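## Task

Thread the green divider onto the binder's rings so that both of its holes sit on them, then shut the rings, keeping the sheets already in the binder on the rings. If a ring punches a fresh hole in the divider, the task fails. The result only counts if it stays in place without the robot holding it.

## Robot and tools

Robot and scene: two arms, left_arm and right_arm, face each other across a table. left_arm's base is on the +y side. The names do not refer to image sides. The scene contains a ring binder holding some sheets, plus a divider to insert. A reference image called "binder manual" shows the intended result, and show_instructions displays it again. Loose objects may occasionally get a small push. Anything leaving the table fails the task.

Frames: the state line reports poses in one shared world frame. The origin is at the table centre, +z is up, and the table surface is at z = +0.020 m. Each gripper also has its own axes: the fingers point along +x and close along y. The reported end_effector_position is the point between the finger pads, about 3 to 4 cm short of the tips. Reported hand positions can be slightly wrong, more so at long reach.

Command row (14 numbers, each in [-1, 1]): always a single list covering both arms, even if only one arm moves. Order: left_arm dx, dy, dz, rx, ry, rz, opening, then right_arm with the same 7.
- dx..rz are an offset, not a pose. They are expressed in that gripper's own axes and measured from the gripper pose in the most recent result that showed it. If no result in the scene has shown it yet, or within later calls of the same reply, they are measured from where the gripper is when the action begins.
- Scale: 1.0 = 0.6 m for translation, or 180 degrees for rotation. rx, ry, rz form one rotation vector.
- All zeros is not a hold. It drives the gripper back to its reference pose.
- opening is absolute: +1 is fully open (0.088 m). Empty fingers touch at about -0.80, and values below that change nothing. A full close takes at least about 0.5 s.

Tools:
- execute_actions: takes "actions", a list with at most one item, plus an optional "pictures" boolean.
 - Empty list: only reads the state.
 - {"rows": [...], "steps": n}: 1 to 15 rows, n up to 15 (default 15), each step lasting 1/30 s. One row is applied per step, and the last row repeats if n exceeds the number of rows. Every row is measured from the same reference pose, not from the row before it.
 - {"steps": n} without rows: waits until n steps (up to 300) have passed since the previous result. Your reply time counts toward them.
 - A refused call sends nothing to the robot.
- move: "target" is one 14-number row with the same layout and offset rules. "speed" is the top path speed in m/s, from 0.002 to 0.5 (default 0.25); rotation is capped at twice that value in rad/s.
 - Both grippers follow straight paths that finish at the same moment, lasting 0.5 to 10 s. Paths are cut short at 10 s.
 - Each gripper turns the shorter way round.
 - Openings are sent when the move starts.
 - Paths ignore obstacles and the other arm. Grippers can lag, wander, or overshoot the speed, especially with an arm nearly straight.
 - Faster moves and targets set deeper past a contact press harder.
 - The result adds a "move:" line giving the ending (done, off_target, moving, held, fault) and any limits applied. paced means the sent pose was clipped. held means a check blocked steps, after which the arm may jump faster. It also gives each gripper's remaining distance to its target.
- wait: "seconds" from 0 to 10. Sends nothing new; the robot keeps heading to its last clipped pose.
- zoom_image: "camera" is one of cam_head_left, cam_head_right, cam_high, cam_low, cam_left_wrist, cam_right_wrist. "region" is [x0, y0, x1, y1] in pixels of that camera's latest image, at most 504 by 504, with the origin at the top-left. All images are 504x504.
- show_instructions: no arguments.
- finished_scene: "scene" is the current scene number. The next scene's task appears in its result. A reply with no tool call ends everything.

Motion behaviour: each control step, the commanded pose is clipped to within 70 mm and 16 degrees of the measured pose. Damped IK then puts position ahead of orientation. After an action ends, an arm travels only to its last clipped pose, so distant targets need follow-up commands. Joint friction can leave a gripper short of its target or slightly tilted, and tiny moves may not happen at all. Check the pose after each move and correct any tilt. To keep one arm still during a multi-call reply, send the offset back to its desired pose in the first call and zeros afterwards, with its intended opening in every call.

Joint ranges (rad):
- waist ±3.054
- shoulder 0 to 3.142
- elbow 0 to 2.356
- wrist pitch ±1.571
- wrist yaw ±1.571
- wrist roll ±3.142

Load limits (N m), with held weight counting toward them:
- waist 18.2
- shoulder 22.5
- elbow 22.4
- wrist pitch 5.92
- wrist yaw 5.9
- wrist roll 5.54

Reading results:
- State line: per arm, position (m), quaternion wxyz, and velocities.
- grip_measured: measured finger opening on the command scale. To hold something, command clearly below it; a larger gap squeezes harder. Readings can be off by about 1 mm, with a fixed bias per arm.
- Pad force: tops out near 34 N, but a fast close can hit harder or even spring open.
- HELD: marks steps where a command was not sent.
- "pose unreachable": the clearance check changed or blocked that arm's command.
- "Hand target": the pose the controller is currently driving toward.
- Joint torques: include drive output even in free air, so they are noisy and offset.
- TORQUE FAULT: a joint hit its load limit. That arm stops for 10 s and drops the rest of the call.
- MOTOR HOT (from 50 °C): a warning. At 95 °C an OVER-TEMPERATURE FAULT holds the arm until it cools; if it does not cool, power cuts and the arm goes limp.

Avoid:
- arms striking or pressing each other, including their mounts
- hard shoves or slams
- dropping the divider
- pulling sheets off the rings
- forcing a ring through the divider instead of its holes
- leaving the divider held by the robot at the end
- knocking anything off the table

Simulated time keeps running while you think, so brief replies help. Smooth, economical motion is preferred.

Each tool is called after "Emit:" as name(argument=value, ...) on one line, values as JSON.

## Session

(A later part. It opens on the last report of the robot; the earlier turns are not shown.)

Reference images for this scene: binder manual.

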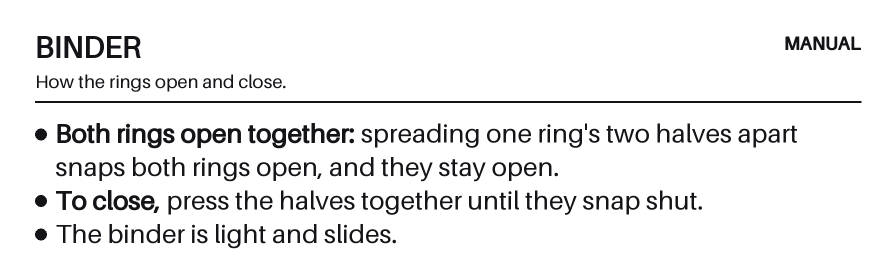

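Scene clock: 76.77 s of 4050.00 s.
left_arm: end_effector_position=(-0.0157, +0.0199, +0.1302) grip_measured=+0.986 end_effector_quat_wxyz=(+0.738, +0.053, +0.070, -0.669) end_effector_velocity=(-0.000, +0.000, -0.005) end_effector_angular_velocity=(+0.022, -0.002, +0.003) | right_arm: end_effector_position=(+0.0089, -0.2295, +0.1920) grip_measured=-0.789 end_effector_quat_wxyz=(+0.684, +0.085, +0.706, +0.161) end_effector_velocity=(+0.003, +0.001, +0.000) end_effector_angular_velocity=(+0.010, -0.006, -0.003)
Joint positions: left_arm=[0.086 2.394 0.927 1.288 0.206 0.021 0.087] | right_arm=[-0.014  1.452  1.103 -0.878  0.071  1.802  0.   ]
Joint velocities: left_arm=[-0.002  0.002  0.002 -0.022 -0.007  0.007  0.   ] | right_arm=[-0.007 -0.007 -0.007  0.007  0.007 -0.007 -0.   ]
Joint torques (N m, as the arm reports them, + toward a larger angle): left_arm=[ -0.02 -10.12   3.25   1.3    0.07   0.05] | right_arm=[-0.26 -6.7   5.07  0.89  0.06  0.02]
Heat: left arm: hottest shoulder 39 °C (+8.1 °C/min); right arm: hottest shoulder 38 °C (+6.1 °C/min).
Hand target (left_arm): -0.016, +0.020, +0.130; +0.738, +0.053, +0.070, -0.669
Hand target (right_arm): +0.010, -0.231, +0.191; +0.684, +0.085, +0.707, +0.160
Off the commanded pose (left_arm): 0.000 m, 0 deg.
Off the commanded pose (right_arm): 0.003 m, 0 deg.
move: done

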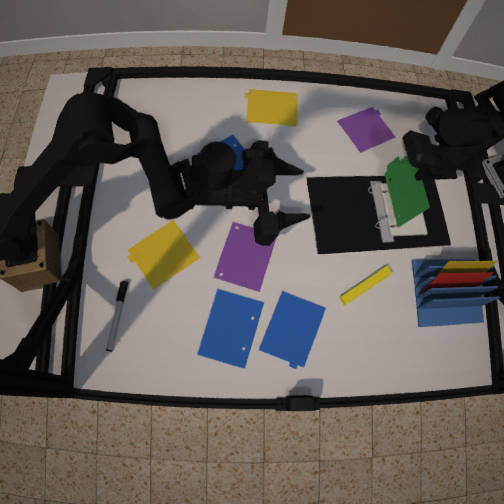

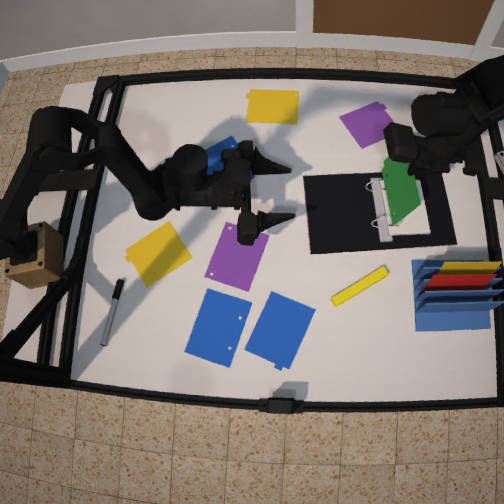

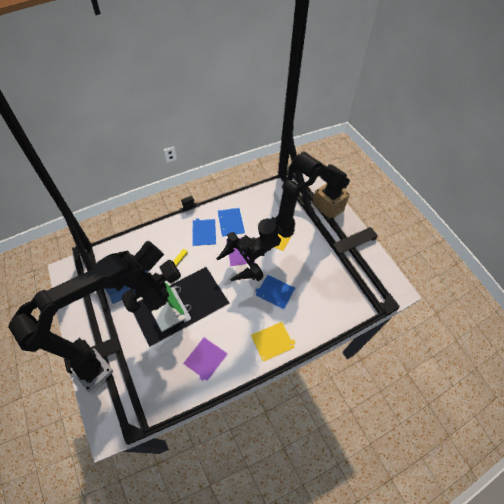

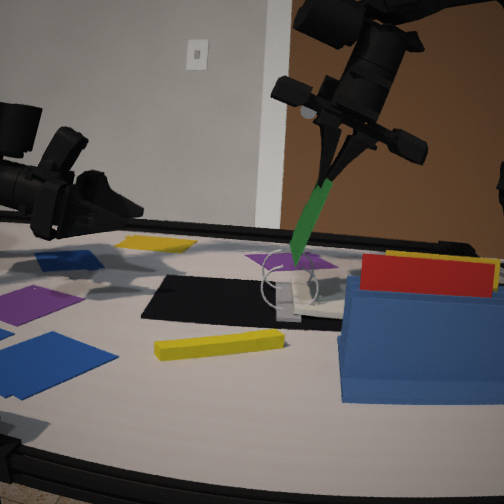

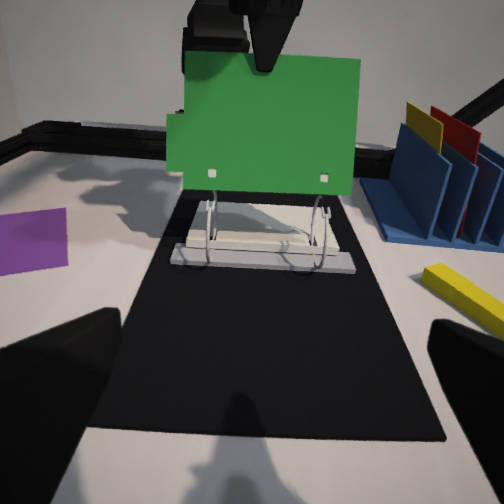

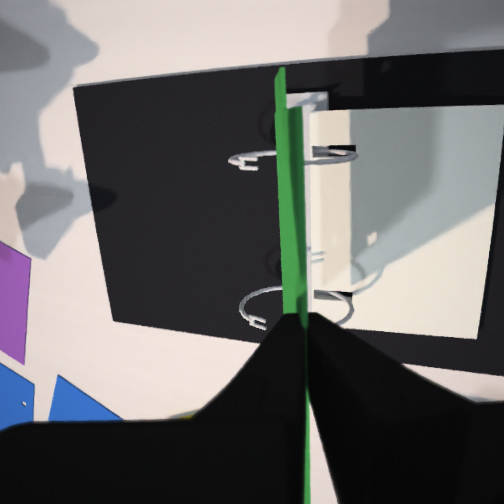

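Emit:
move(target=[0,0,0,0,0,0,1,0.024,-0.008,0,0,0,0,-1], speed=0.03)

Emit:
zoom_image(camera="cam_left_wrist", region=[160, 130, 370, 270])

Scene clock: 80.47 s of 4050.00 s.
left_arm: end_effector_position=(-0.0158, +0.0200, +0.1300) grip_measured=+0.986 end_effector_quat_wxyz=(+0.738, +0.053, +0.070, -0.669) end_effector_velocity=(-0.005, +0.000, -0.000) end_effector_angular_velocity=(+0.005, +0.023, -0.001) | right_arm: end_effector_position=(+0.0081, -0.2272, +0.1821) grip_measured=-0.789 end_effector_quat_wxyz=(+0.682, +0.091, +0.707, +0.165) end_effector_velocity=(-0.001, +0.002, +0.001) end_effector_angular_velocity=(+0.005, +0.006, +0.007)
Joint positions: left_arm=[0.086 2.394 0.926 1.288 0.206 0.021 0.087] | right_arm=[-0.014  1.454  1.061 -0.818  0.071  1.801  0.   ]
Joint velocities: left_arm=[-0.012 -0.007 -0.007 -0.007 -0.007 -0.022 -0.   ] | right_arm=[-0.002  0.002  0.002  0.007 -0.007 -0.007  0.   ]
Joint torques (N m, as the arm reports them, + toward a larger angle): left_arm=[ -0.04 -10.11   3.25   1.31   0.07   0.05] | right_arm=[ 0.08 -4.75  5.08  0.96  0.1   0.02]
Heat: left arm: hottest shoulder 39 °C (+7.1 °C/min); right arm: hottest shoulder 38 °C (+6.1 °C/min).
Hand target (left_arm): -0.016, +0.020, +0.130; +0.738, +0.053, +0.070, -0.669
Hand target (right_arm): +0.009, -0.229, +0.177; +0.684, +0.085, +0.706, +0.160
Off the commanded pose (left_arm): 0.000 m, 0 deg.
Off the commanded pose (right_arm): 0.006 m, 1 deg.
move: done

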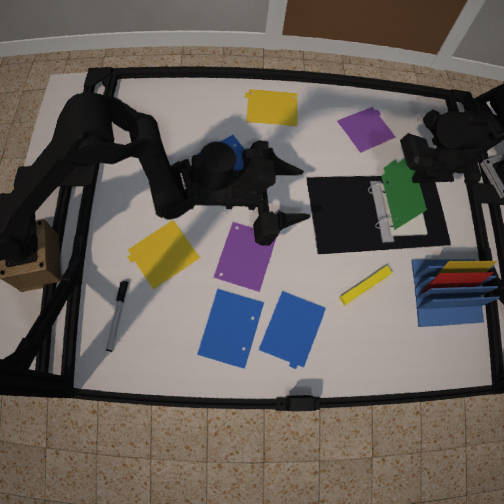

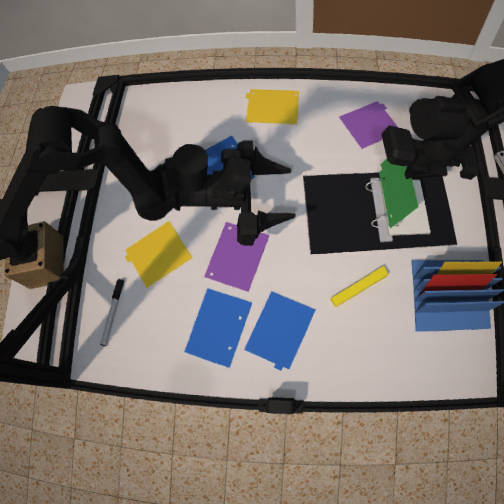

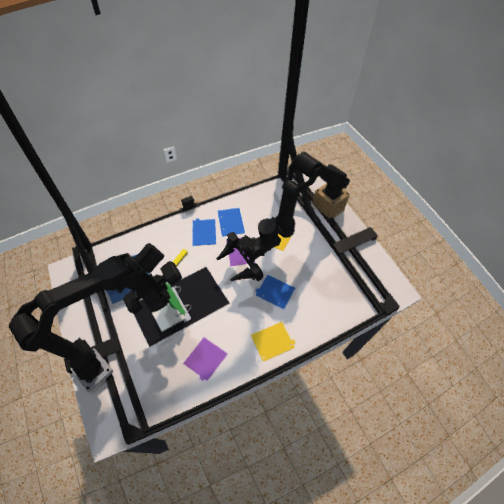

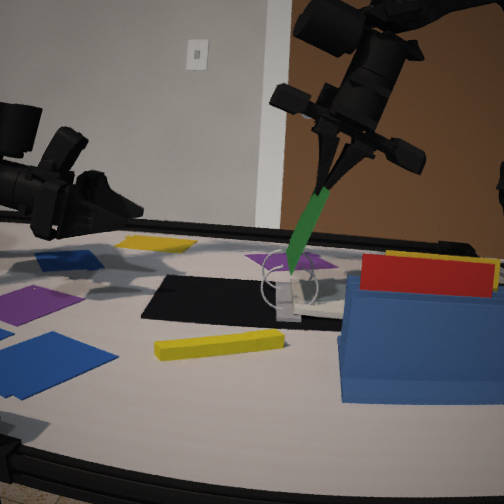

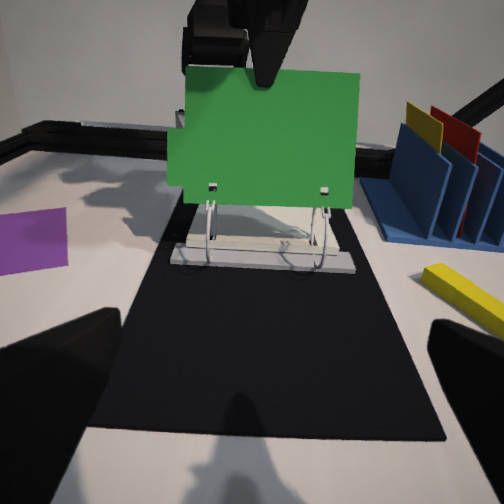

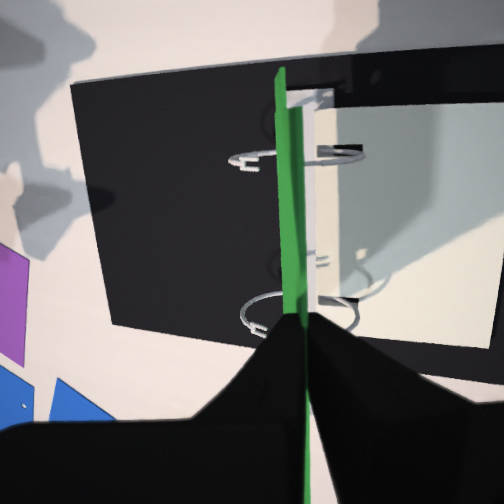

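Region (160, 130, 370, 270) of cam_left_wrist's 504x504 image, scaled by 2.400, with more detail than that image has.

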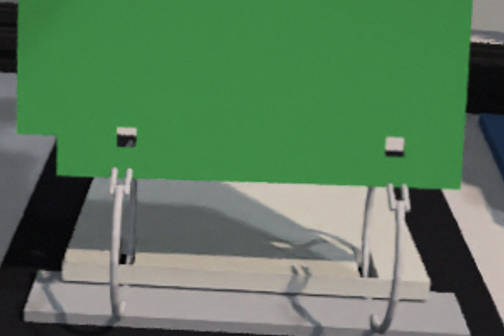

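Emit:
move(target=[0,0,0,0,0,0,1,0.009,-0.0102,0.0024,0,-0.0016,-0.007,-1], speed=0.01)

Emit:
zoom_image(camera="cam_left_wrist", region=[160, 130, 370, 270])

Scene clock: 86.37 s of 4050.00 s.
left_arm: end_effector_position=(-0.0158, +0.0200, +0.1300) grip_measured=+0.986 end_effector_quat_wxyz=(+0.738, +0.053, +0.070, -0.669) end_effector_velocity=(+0.002, +0.001, -0.001) end_effector_angular_velocity=(+0.006, +0.020, +0.023) | right_arm: end_effector_position=(+0.0086, -0.2286, +0.1798) grip_measured=-0.789 end_effector_quat_wxyz=(+0.683, +0.089, +0.707, +0.163) end_effector_velocity=(+0.001, -0.005, -0.003) end_effector_angular_velocity=(-0.028, -0.000, -0.007)
Joint positions: left_arm=[0.086 2.394 0.926 1.288 0.206 0.021 0.087] | right_arm=[-0.014  1.455  1.054 -0.817  0.071  1.801  0.   ]
Joint velocities: left_arm=[-0.002 -0.002 -0.002 -0.007 -0.022 -0.022 -0.   ] | right_arm=[-0.002  0.002 -0.002 -0.022 -0.007  0.007  0.   ]
Joint torques (N m, as the arm reports them, + toward a larger angle): left_arm=[  0.01 -10.12   3.22   1.3    0.08   0.05] | right_arm=[-0.13 -5.01  5.05  0.85  0.07  0.02]
Heat: left arm: hottest shoulder 39 °C (+6.0 °C/min); right arm: hottest shoulder 37 °C (+3.0 °C/min).
Hand target (left_arm): -0.016, +0.020, +0.130; +0.738, +0.053, +0.070, -0.669
Hand target (right_arm): +0.010, -0.231, +0.175; +0.685, +0.084, +0.706, +0.158
Off the commanded pose (left_arm): 0.000 m, 0 deg.
Off the commanded pose (right_arm): 0.006 m, 1 deg.
move: done

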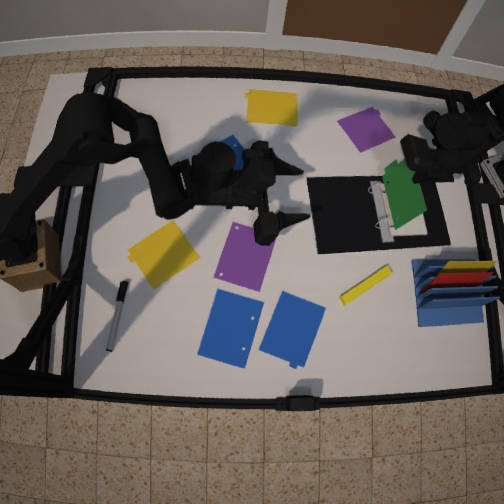

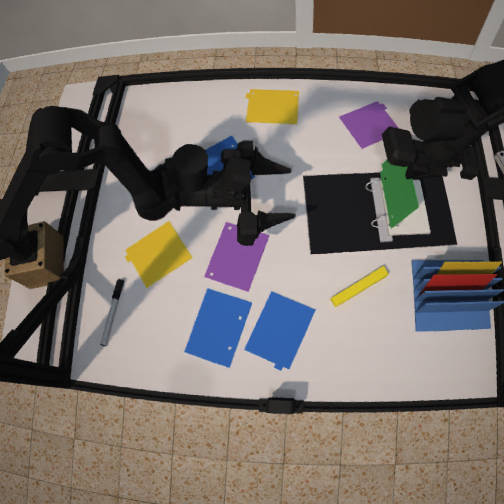

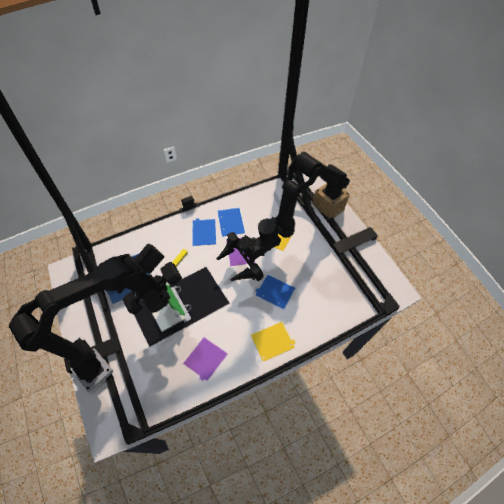

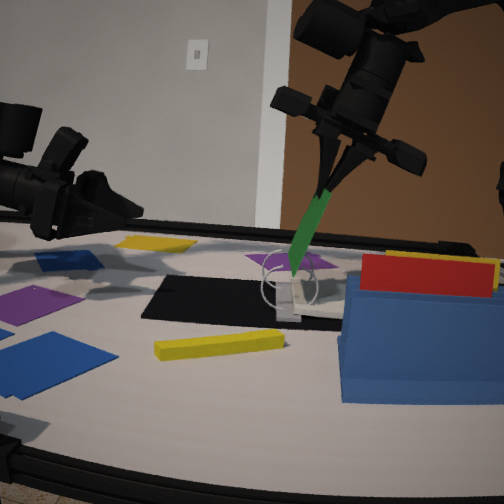

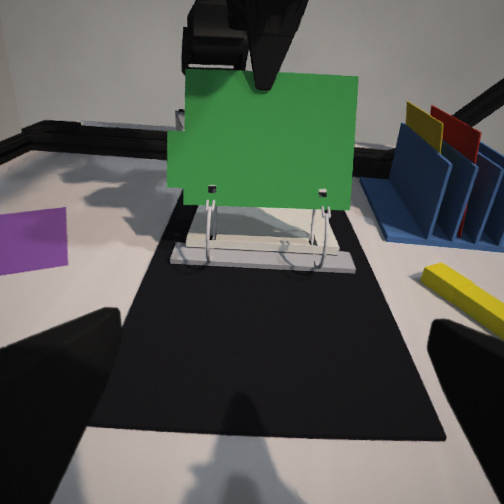

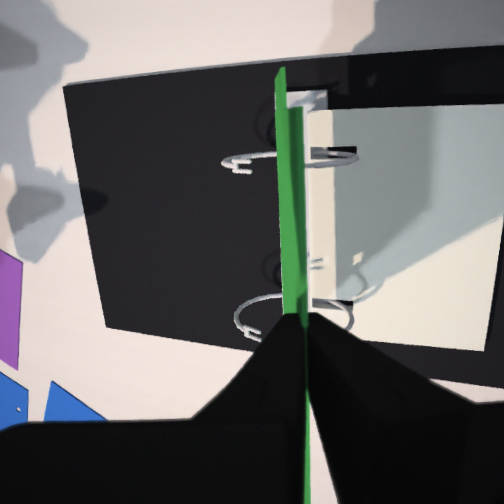

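Region (160, 130, 370, 270) of cam_left_wrist's 504x504 image, scaled by 2.400, with more detail than that image has.

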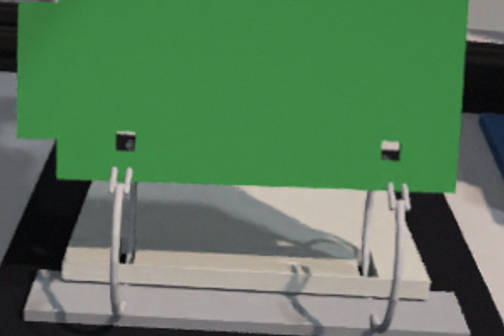

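Emit:
move(target=[0,0,0,0,0,0,1,0.011,-0.012,-0.002,0,-0.002,-0.008,-1], speed=0.01)

Emit:
zoom_image(camera="cam_left_wrist", region=[195, 170, 345, 230])

Scene clock: 91.60 s of 4050.00 s.
left_arm: end_effector_position=(-0.0158, +0.0201, +0.1298) grip_measured=+0.986 end_effector_quat_wxyz=(+0.738, +0.053, +0.070, -0.669) end_effector_velocity=(-0.003, +0.000, -0.001) end_effector_angular_velocity=(+0.007, -0.004, -0.011) | right_arm: end_effector_position=(+0.0076, -0.2311, +0.1764) grip_measured=-0.789 end_effector_quat_wxyz=(+0.684, +0.086, +0.707, +0.160) end_effector_velocity=(-0.001, -0.003, -0.002) end_effector_angular_velocity=(-0.013, -0.000, +0.012)
Joint positions: left_arm=[0.086 2.394 0.926 1.288 0.206 0.021 0.087] | right_arm=[-0.007  1.457  1.045 -0.816  0.073  1.81   0.   ]
Joint velocities: left_arm=[-0.002 -0.002 -0.002 -0.007  0.007  0.007 -0.   ] | right_arm=[ 0.002  0.002 -0.002 -0.007 -0.007 -0.007 -0.   ]
Joint torques (N m, as the arm reports them, + toward a larger angle): left_arm=[  0.03 -10.1    3.21   1.3    0.08   0.05] | right_arm=[ 0.25 -4.69  5.04  0.91  0.15  0.09]
Heat: left arm: hottest shoulder 39 °C (+5.0 °C/min); right arm: hottest shoulder 37 °C (+2.0 °C/min).
Hand target (left_arm): -0.016, +0.020, +0.130; +0.738, +0.053, +0.070, -0.669
Hand target (right_arm): +0.008, -0.233, +0.171; +0.687, +0.080, +0.705, +0.154
Off the commanded pose (left_arm): 0.000 m, 0 deg.
Off the commanded pose (right_arm): 0.006 m, 1 deg.
move: done

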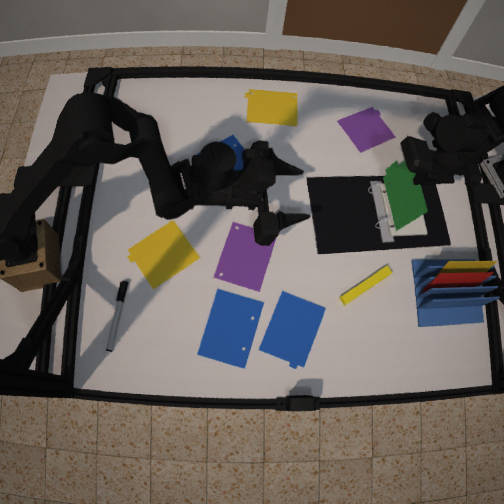

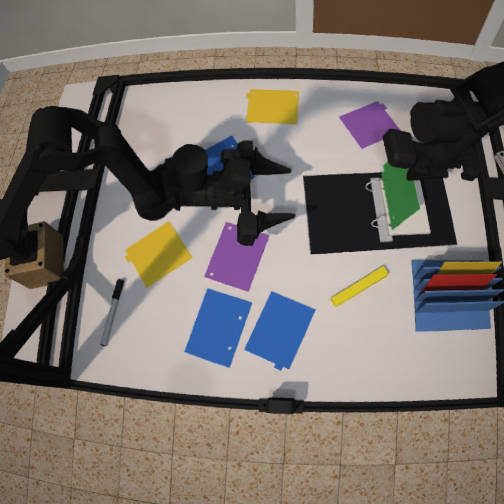

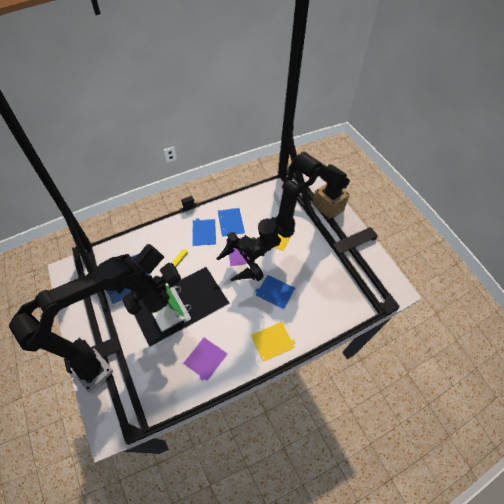

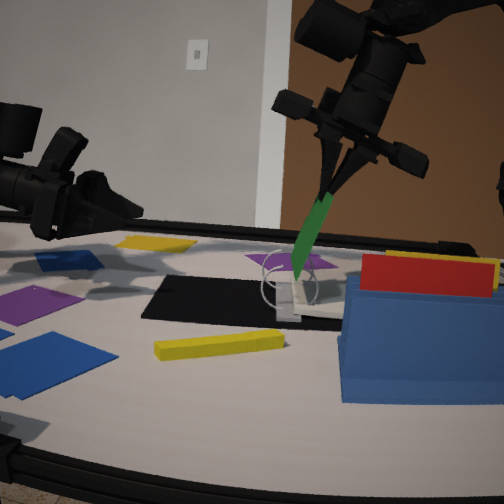

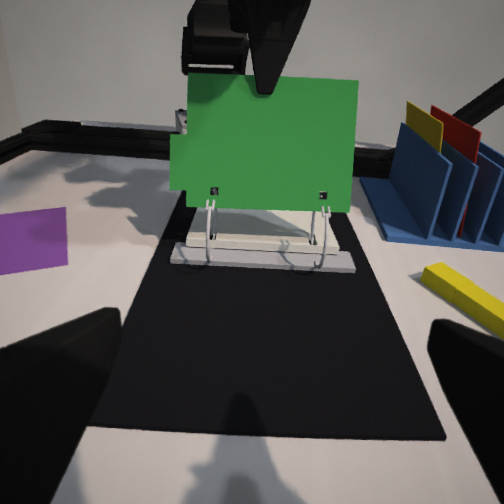

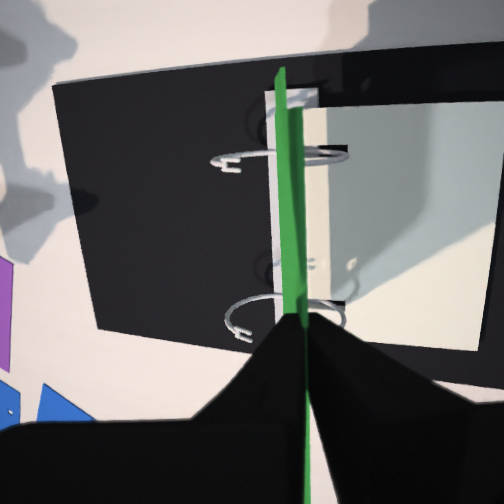

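Region (195, 170, 345, 230) of cam_left_wrist's 504x504 image, scaled by 3.360, with more detail than that image has; it fills the top 202 rows of this view, and the rest is white.

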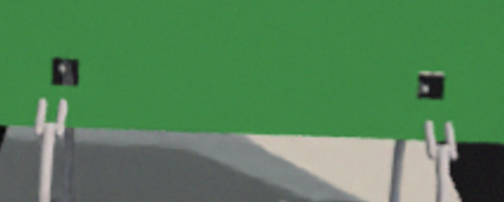

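Emit:
execute_actions(actions=[])

Emit:
move(target=[0,0,0,0,0,0,1,0,-0.008,0.001,0,-0.001,-0.009,-1], speed=0.01)

Emit:
zoom_image(camera="cam_left_wrist", region=[160,130,370,270])

Scene clock: 103.93 s of 4050.00 s.
left_arm: end_effector_position=(-0.0158, +0.0201, +0.1296) grip_measured=+0.986 end_effector_quat_wxyz=(+0.738, +0.053, +0.070, -0.669) end_effector_velocity=(+0.001, +0.003, -0.009) end_effector_angular_velocity=(+0.040, +0.016, +0.020) | right_arm: end_effector_position=(+0.0076, -0.2313, +0.1756) grip_measured=-0.789 end_effector_quat_wxyz=(+0.685, +0.085, +0.706, +0.159) end_effector_velocity=(+0.002, -0.000, +0.001) end_effector_angular_velocity=(+0.000, -0.010, +0.002)
Joint positions: left_arm=[0.086 2.395 0.926 1.288 0.206 0.021 0.087] | right_arm=[-0.007  1.458  1.044 -0.816  0.073  1.81   0.   ]
Joint velocities: left_arm=[-0.002 -0.002 -0.007 -0.037 -0.022 -0.007 -0.   ] | right_arm=[-0.002 -0.002  0.002 -0.007  0.007 -0.007  0.   ]
Joint torques (N m, as the arm reports them, + toward a larger angle): left_arm=[  0.01 -10.15   3.27   1.32   0.07   0.03] | right_arm=[ 0.24 -4.84  5.18  0.9   0.15  0.07]
Heat: left arm: hottest shoulder 40 °C (+4.0 °C/min); right arm: hottest shoulder 36 °C (-1.0 °C/min).
Hand target (left_arm): -0.016, +0.020, +0.130; +0.738, +0.053, +0.070, -0.669
Hand target (right_arm): +0.008, -0.233, +0.171; +0.687, +0.080, +0.705, +0.154
Off the commanded pose (left_arm): 0.000 m, 0 deg.
Off the commanded pose (right_arm): 0.005 m, 1 deg.
Steps of this call (steps 1 to 370: nothing new was sent). Readings (end_effector_position):
1: left_arm (-0.0158, +0.0201, +0.1298) | right_arm (+0.0076, -0.2311, +0.1764)
2: left_arm (-0.0158, +0.0201, +0.1298) | right_arm (+0.0076, -0.2311, +0.1764)
4: left_arm (-0.0158, +0.0201, +0.1298) | right_arm (+0.0076, -0.2311, +0.1763)
8: left_arm (-0.0158, +0.0201, +0.1298) | right_arm (+0.0076, -0.2311, +0.1763)
370: the state above

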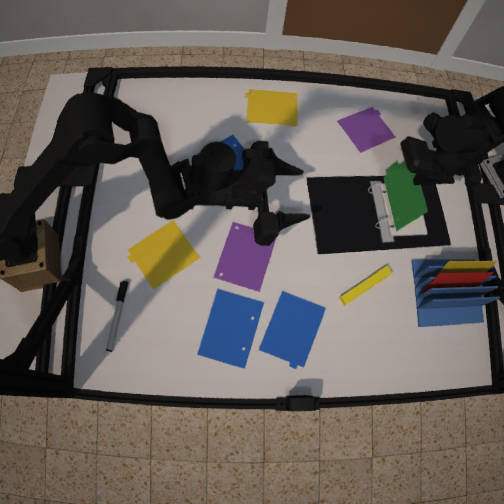

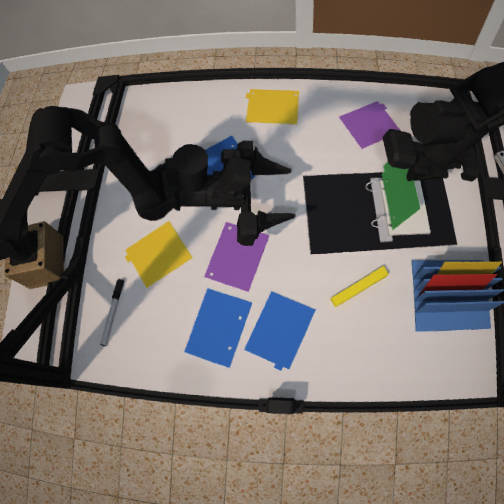

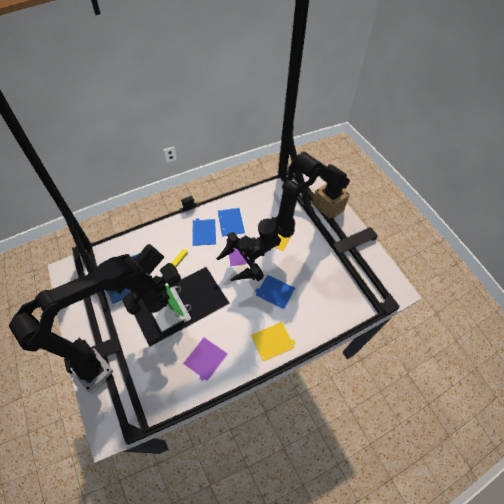

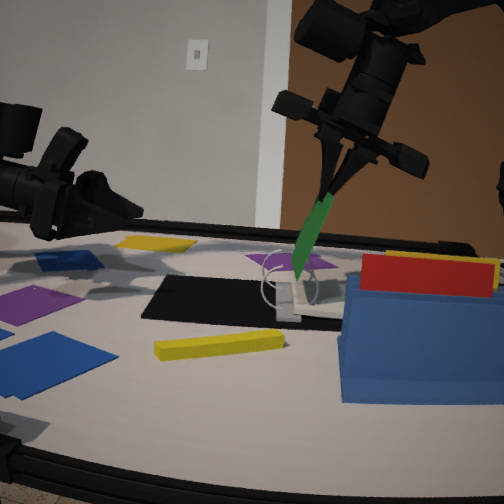

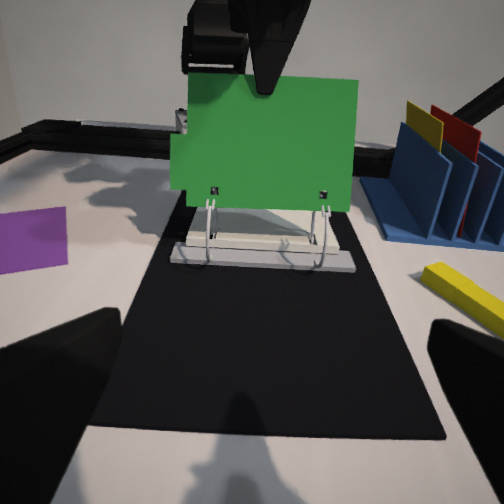

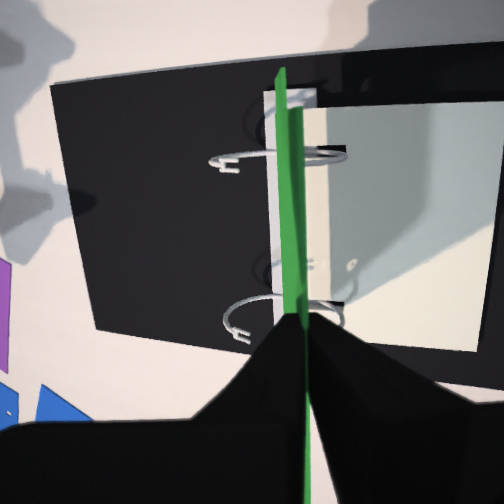

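Scene clock: 105.80 s of 4050.00 s.
left_arm: end_effector_position=(-0.0158, +0.0201, +0.1296) grip_measured=+0.986 end_effector_quat_wxyz=(+0.738, +0.053, +0.070, -0.669) end_effector_velocity=(-0.003, +0.001, +0.001) end_effector_angular_velocity=(-0.004, +0.020, +0.004) | right_arm: end_effector_position=(+0.0094, -0.2368, +0.1737) grip_measured=-0.789 end_effector_quat_wxyz=(+0.688, +0.075, +0.706, +0.150) end_effector_velocity=(-0.001, -0.006, -0.002) end_effector_angular_velocity=(-0.028, +0.010, +0.011)
Joint positions: left_arm=[0.086 2.395 0.926 1.288 0.206 0.021 0.087] | right_arm=[-0.007  1.458  1.044 -0.844  0.071  1.81   0.   ]
Joint velocities: left_arm=[-0.007 -0.002 -0.007  0.007 -0.007 -0.022 -0.   ] | right_arm=[-0.002 -0.002 -0.002 -0.022 -0.022 -0.007  0.   ]
Joint torques (N m, as the arm reports them, + toward a larger angle): left_arm=[ -0.04 -10.05   3.21   1.29   0.07   0.04] | right_arm=[ 0.03 -5.08  6.76  0.7   0.04  0.08]
Heat: left arm: hottest shoulder 40 °C (+4.0 °C/min); right arm: hottest shoulder 36 °C (-1.0 °C/min).
Hand target (left_arm): -0.016, +0.020, +0.130; +0.738, +0.053, +0.070, -0.669
Hand target (right_arm): +0.009, -0.236, +0.174; +0.688, +0.075, +0.707, +0.149
Off the commanded pose (left_arm): 0.000 m, 0 deg.
Off the commanded pose (right_arm): 0.001 m, 0 deg.
move: done

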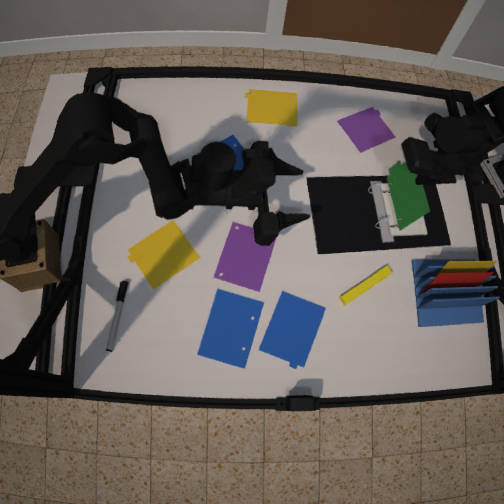

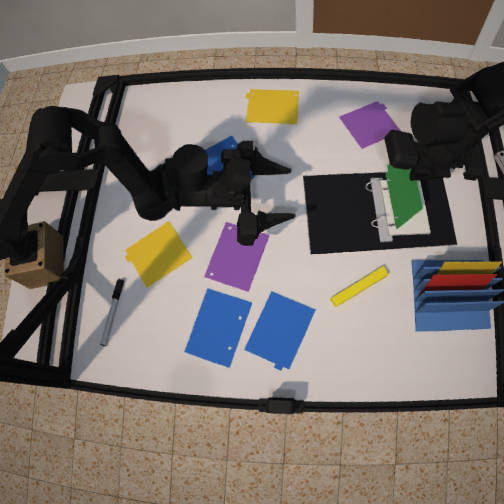

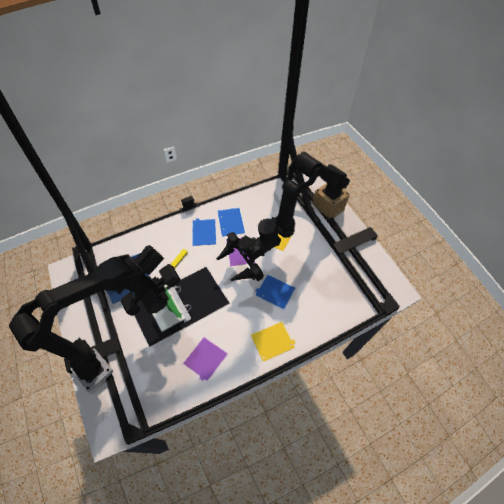

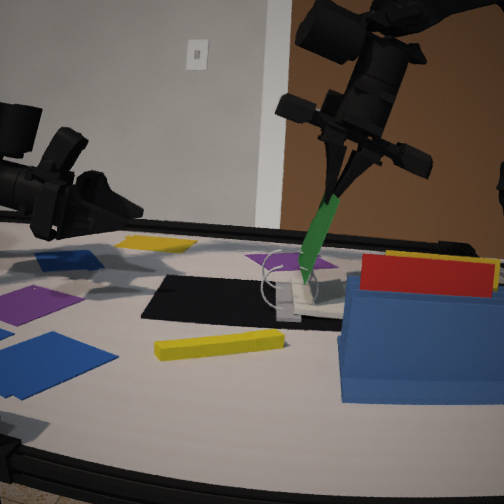

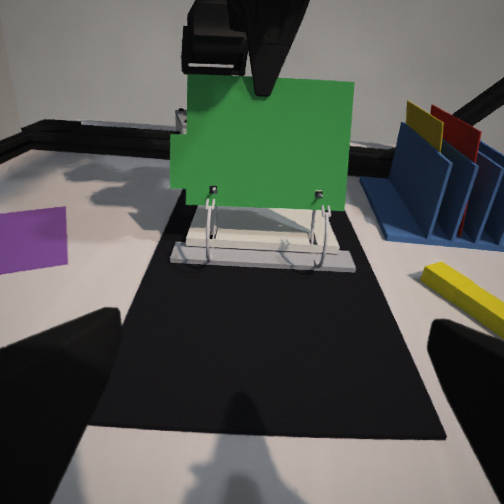

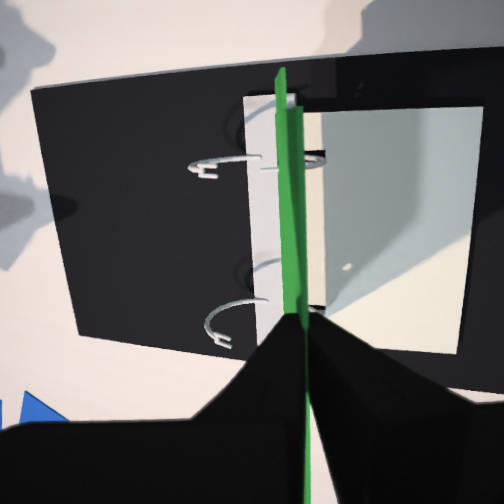

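Region (160, 130, 370, 270) of cam_left_wrist's 504x504 image, scaled by 2.400, with more detail than that image has.

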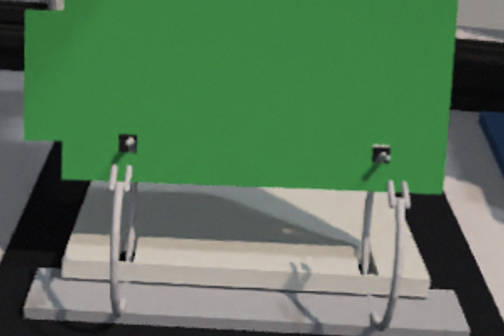

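Both through. A bit further and down.

Emit:
move(target=[0,0,0,0,0,0,1,0.016,-0.016,-0.001,0,0,0.0,-1], speed=0.01)

Emit:
zoom_image(camera="cam_left_wrist", region=[160,130,370,270])

Emit:
zoom_image(camera="cam_low", region=[240,180,380,320])

Scene clock: 110.53 s of 4050.00 s.
left_arm: end_effector_position=(-0.0158, +0.0203, +0.1293) grip_measured=+0.986 end_effector_quat_wxyz=(+0.738, +0.054, +0.071, -0.669) end_effector_velocity=(-0.000, +0.000, -0.001) end_effector_angular_velocity=(+0.005, +0.022, +0.009) | right_arm: end_effector_position=(+0.0085, -0.2379, +0.1697) grip_measured=-0.789 end_effector_quat_wxyz=(+0.686, +0.084, +0.705, +0.158) end_effector_velocity=(-0.001, -0.003, -0.002) end_effector_angular_velocity=(-0.014, -0.000, +0.012)
Joint positions: left_arm=[0.086 2.395 0.926 1.288 0.206 0.021 0.087] | right_arm=[ 0.001  1.44   1.005 -0.799  0.079  1.816  0.   ]
Joint velocities: left_arm=[-0.002 -0.002 -0.002 -0.007 -0.007 -0.022 -0.   ] | right_arm=[ 0.002  0.002 -0.002 -0.007 -0.007 -0.007 -0.   ]
Joint torques (N m, as the arm reports them, + toward a larger angle): left_arm=[ -0.02 -10.07   3.21   1.3    0.08   0.05] | right_arm=[-0.01 -4.82  3.64  0.96 -0.07  0.05]
Heat: left arm: hottest shoulder 40 °C (+4.0 °C/min); right arm: hottest shoulder 35 °C (-3.0 °C/min).
Hand target (left_arm): -0.016, +0.020, +0.129; +0.738, +0.053, +0.071, -0.669
Hand target (right_arm): +0.009, -0.243, +0.162; +0.688, +0.075, +0.706, +0.150
Off the commanded pose (left_arm): 0.000 m, 0 deg.
Off the commanded pose (right_arm): 0.010 m, 1 deg.
move: off_target (right_arm)

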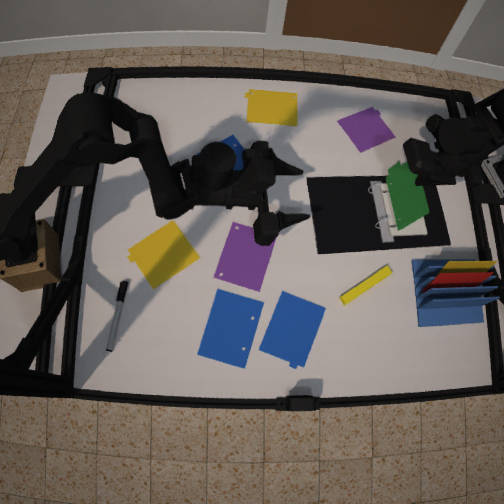

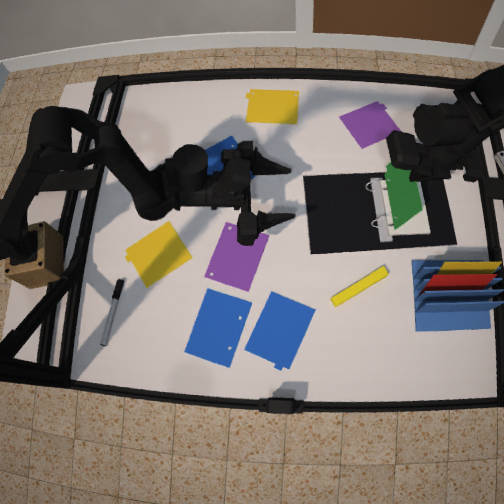

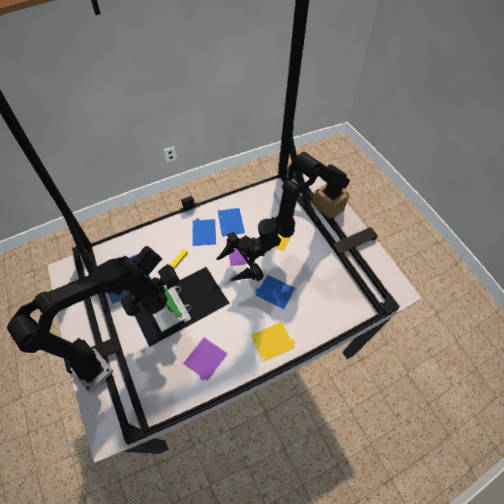

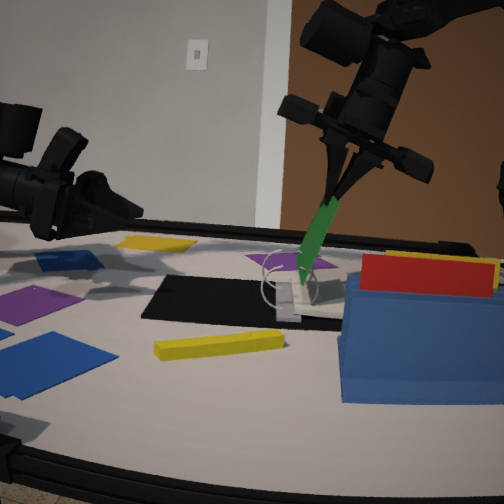

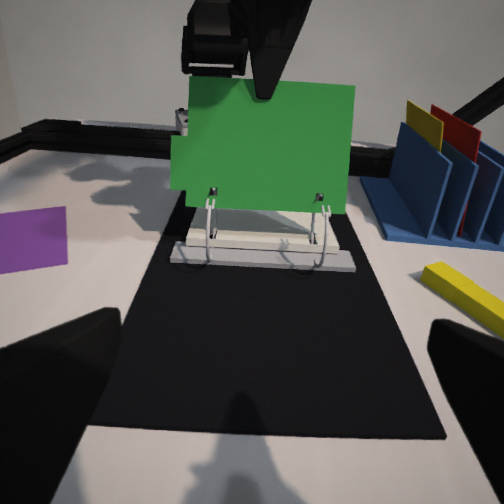

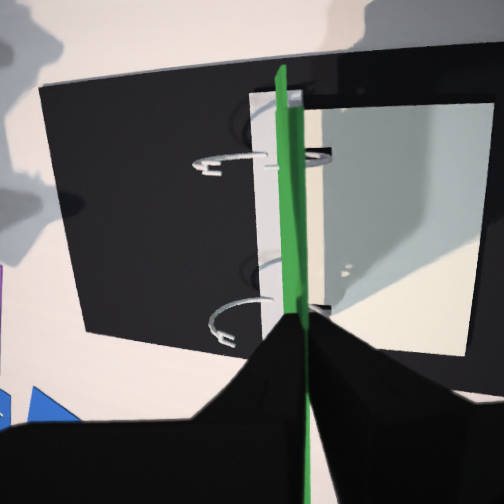

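Region (160, 130, 370, 270) of cam_left_wrist's 504x504 image, scaled by 2.400, with more detail than that image has.

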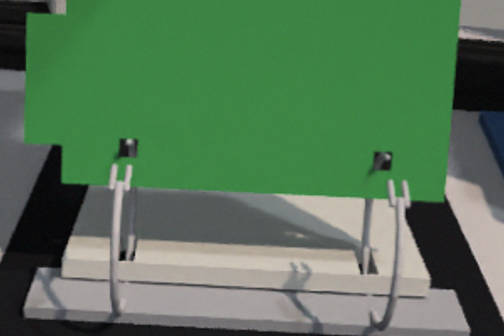

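Region (240, 180, 380, 320) of cam_low's 504x504 image, scaled by 3.600, with more detail than that image has.

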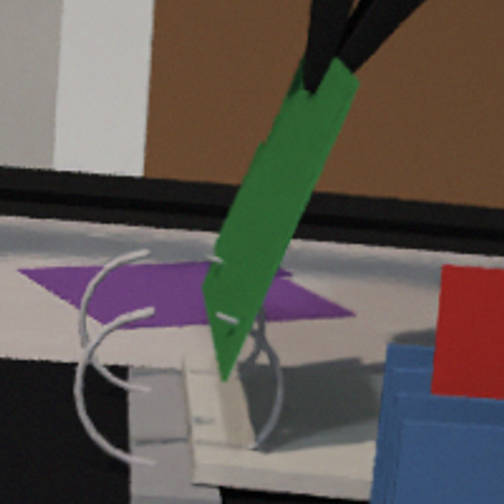

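Emit:
move(target=[0,0,0,0,0,0,1,0,-0.007,0,0,0,-0.008,-1], speed=0.01)

Emit:
zoom_image(camera="cam_low", region=[240,180,380,320])

Scene clock: 115.67 s of 4050.00 s.
left_arm: end_effector_position=(-0.0158, +0.0203, +0.1293) grip_measured=+0.986 end_effector_quat_wxyz=(+0.738, +0.054, +0.071, -0.669) end_effector_velocity=(-0.002, -0.001, +0.004) end_effector_angular_velocity=(-0.013, +0.005, -0.008) | right_arm: end_effector_position=(+0.0092, -0.2424, +0.1688) grip_measured=-0.789 end_effector_quat_wxyz=(+0.688, +0.076, +0.706, +0.151) end_effector_velocity=(-0.001, -0.004, -0.002) end_effector_angular_velocity=(-0.019, +0.017, -0.003)
Joint positions: left_arm=[0.086 2.395 0.926 1.288 0.206 0.021 0.087] | right_arm=[ 0.001  1.439  1.007 -0.824  0.073  1.818  0.   ]
Joint velocities: left_arm=[-0.002 -0.007 -0.002  0.007  0.007 -0.007 -0.   ] | right_arm=[-0.002 -0.002 -0.007 -0.007 -0.022  0.007  0.   ]
Joint torques (N m, as the arm reports them, + toward a larger angle): left_arm=[  0.   -10.09   3.21   1.3    0.07   0.06] | right_arm=[ 0.02 -4.85  6.44  0.79  0.08  0.03]
Heat: left arm: hottest shoulder 40 °C (+3.0 °C/min); right arm: hottest shoulder 35 °C (-3.0 °C/min).
Hand target (left_arm): -0.016, +0.020, +0.129; +0.738, +0.053, +0.071, -0.669
Hand target (right_arm): +0.009, -0.242, +0.168; +0.688, +0.075, +0.706, +0.150
Off the commanded pose (left_arm): 0.000 m, 0 deg.
Off the commanded pose (right_arm): 0.001 m, 0 deg.
move: done

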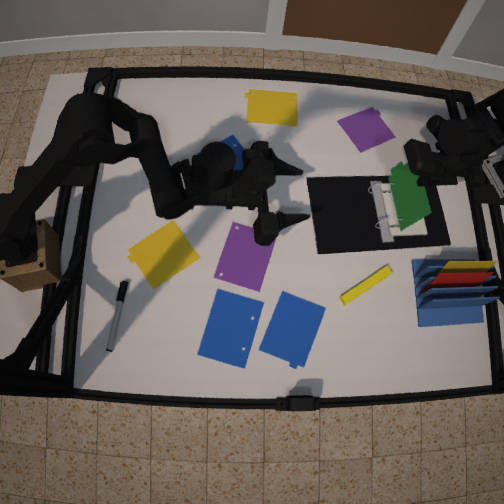

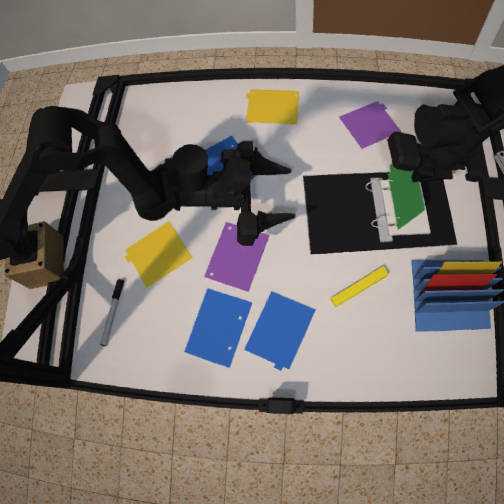

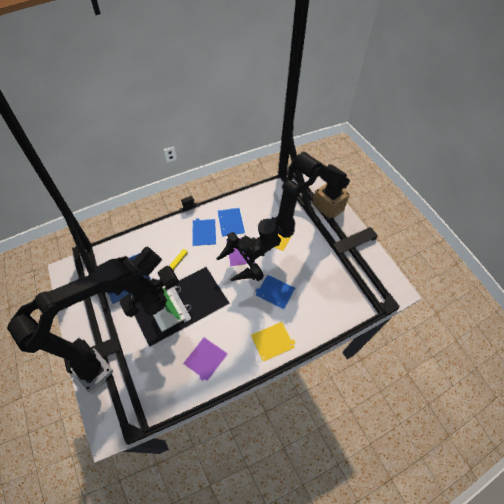

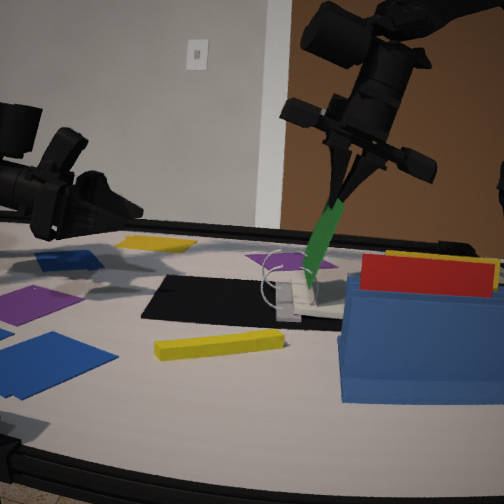

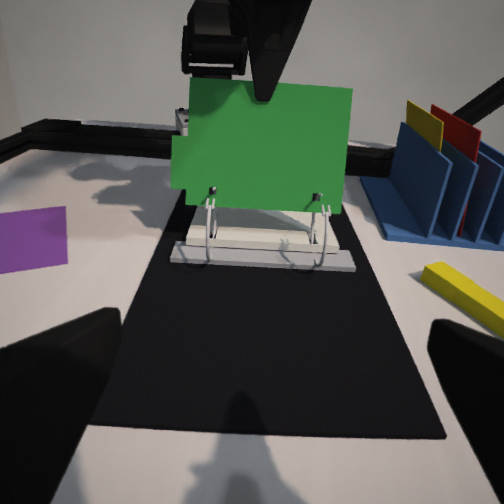

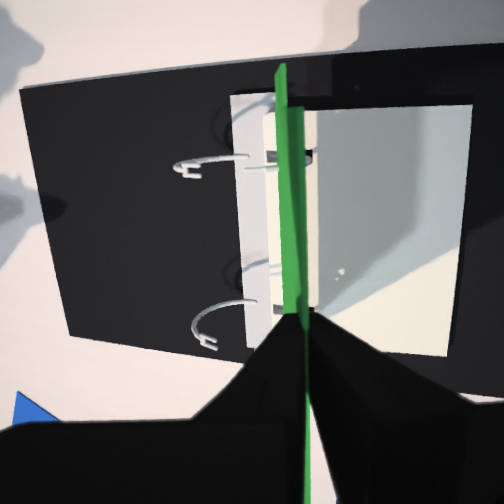

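Region (240, 180, 380, 320) of cam_low's 504x504 image, scaled by 3.600, with more detail than that image has.

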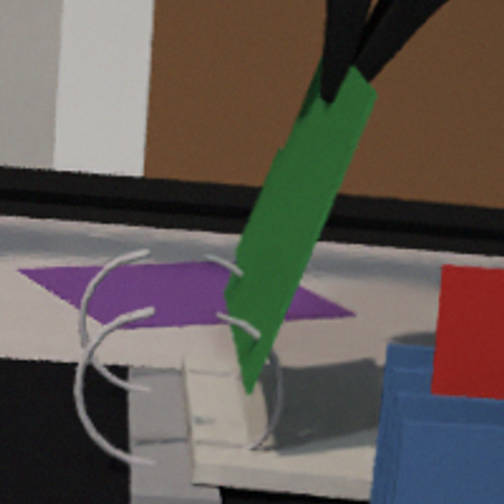

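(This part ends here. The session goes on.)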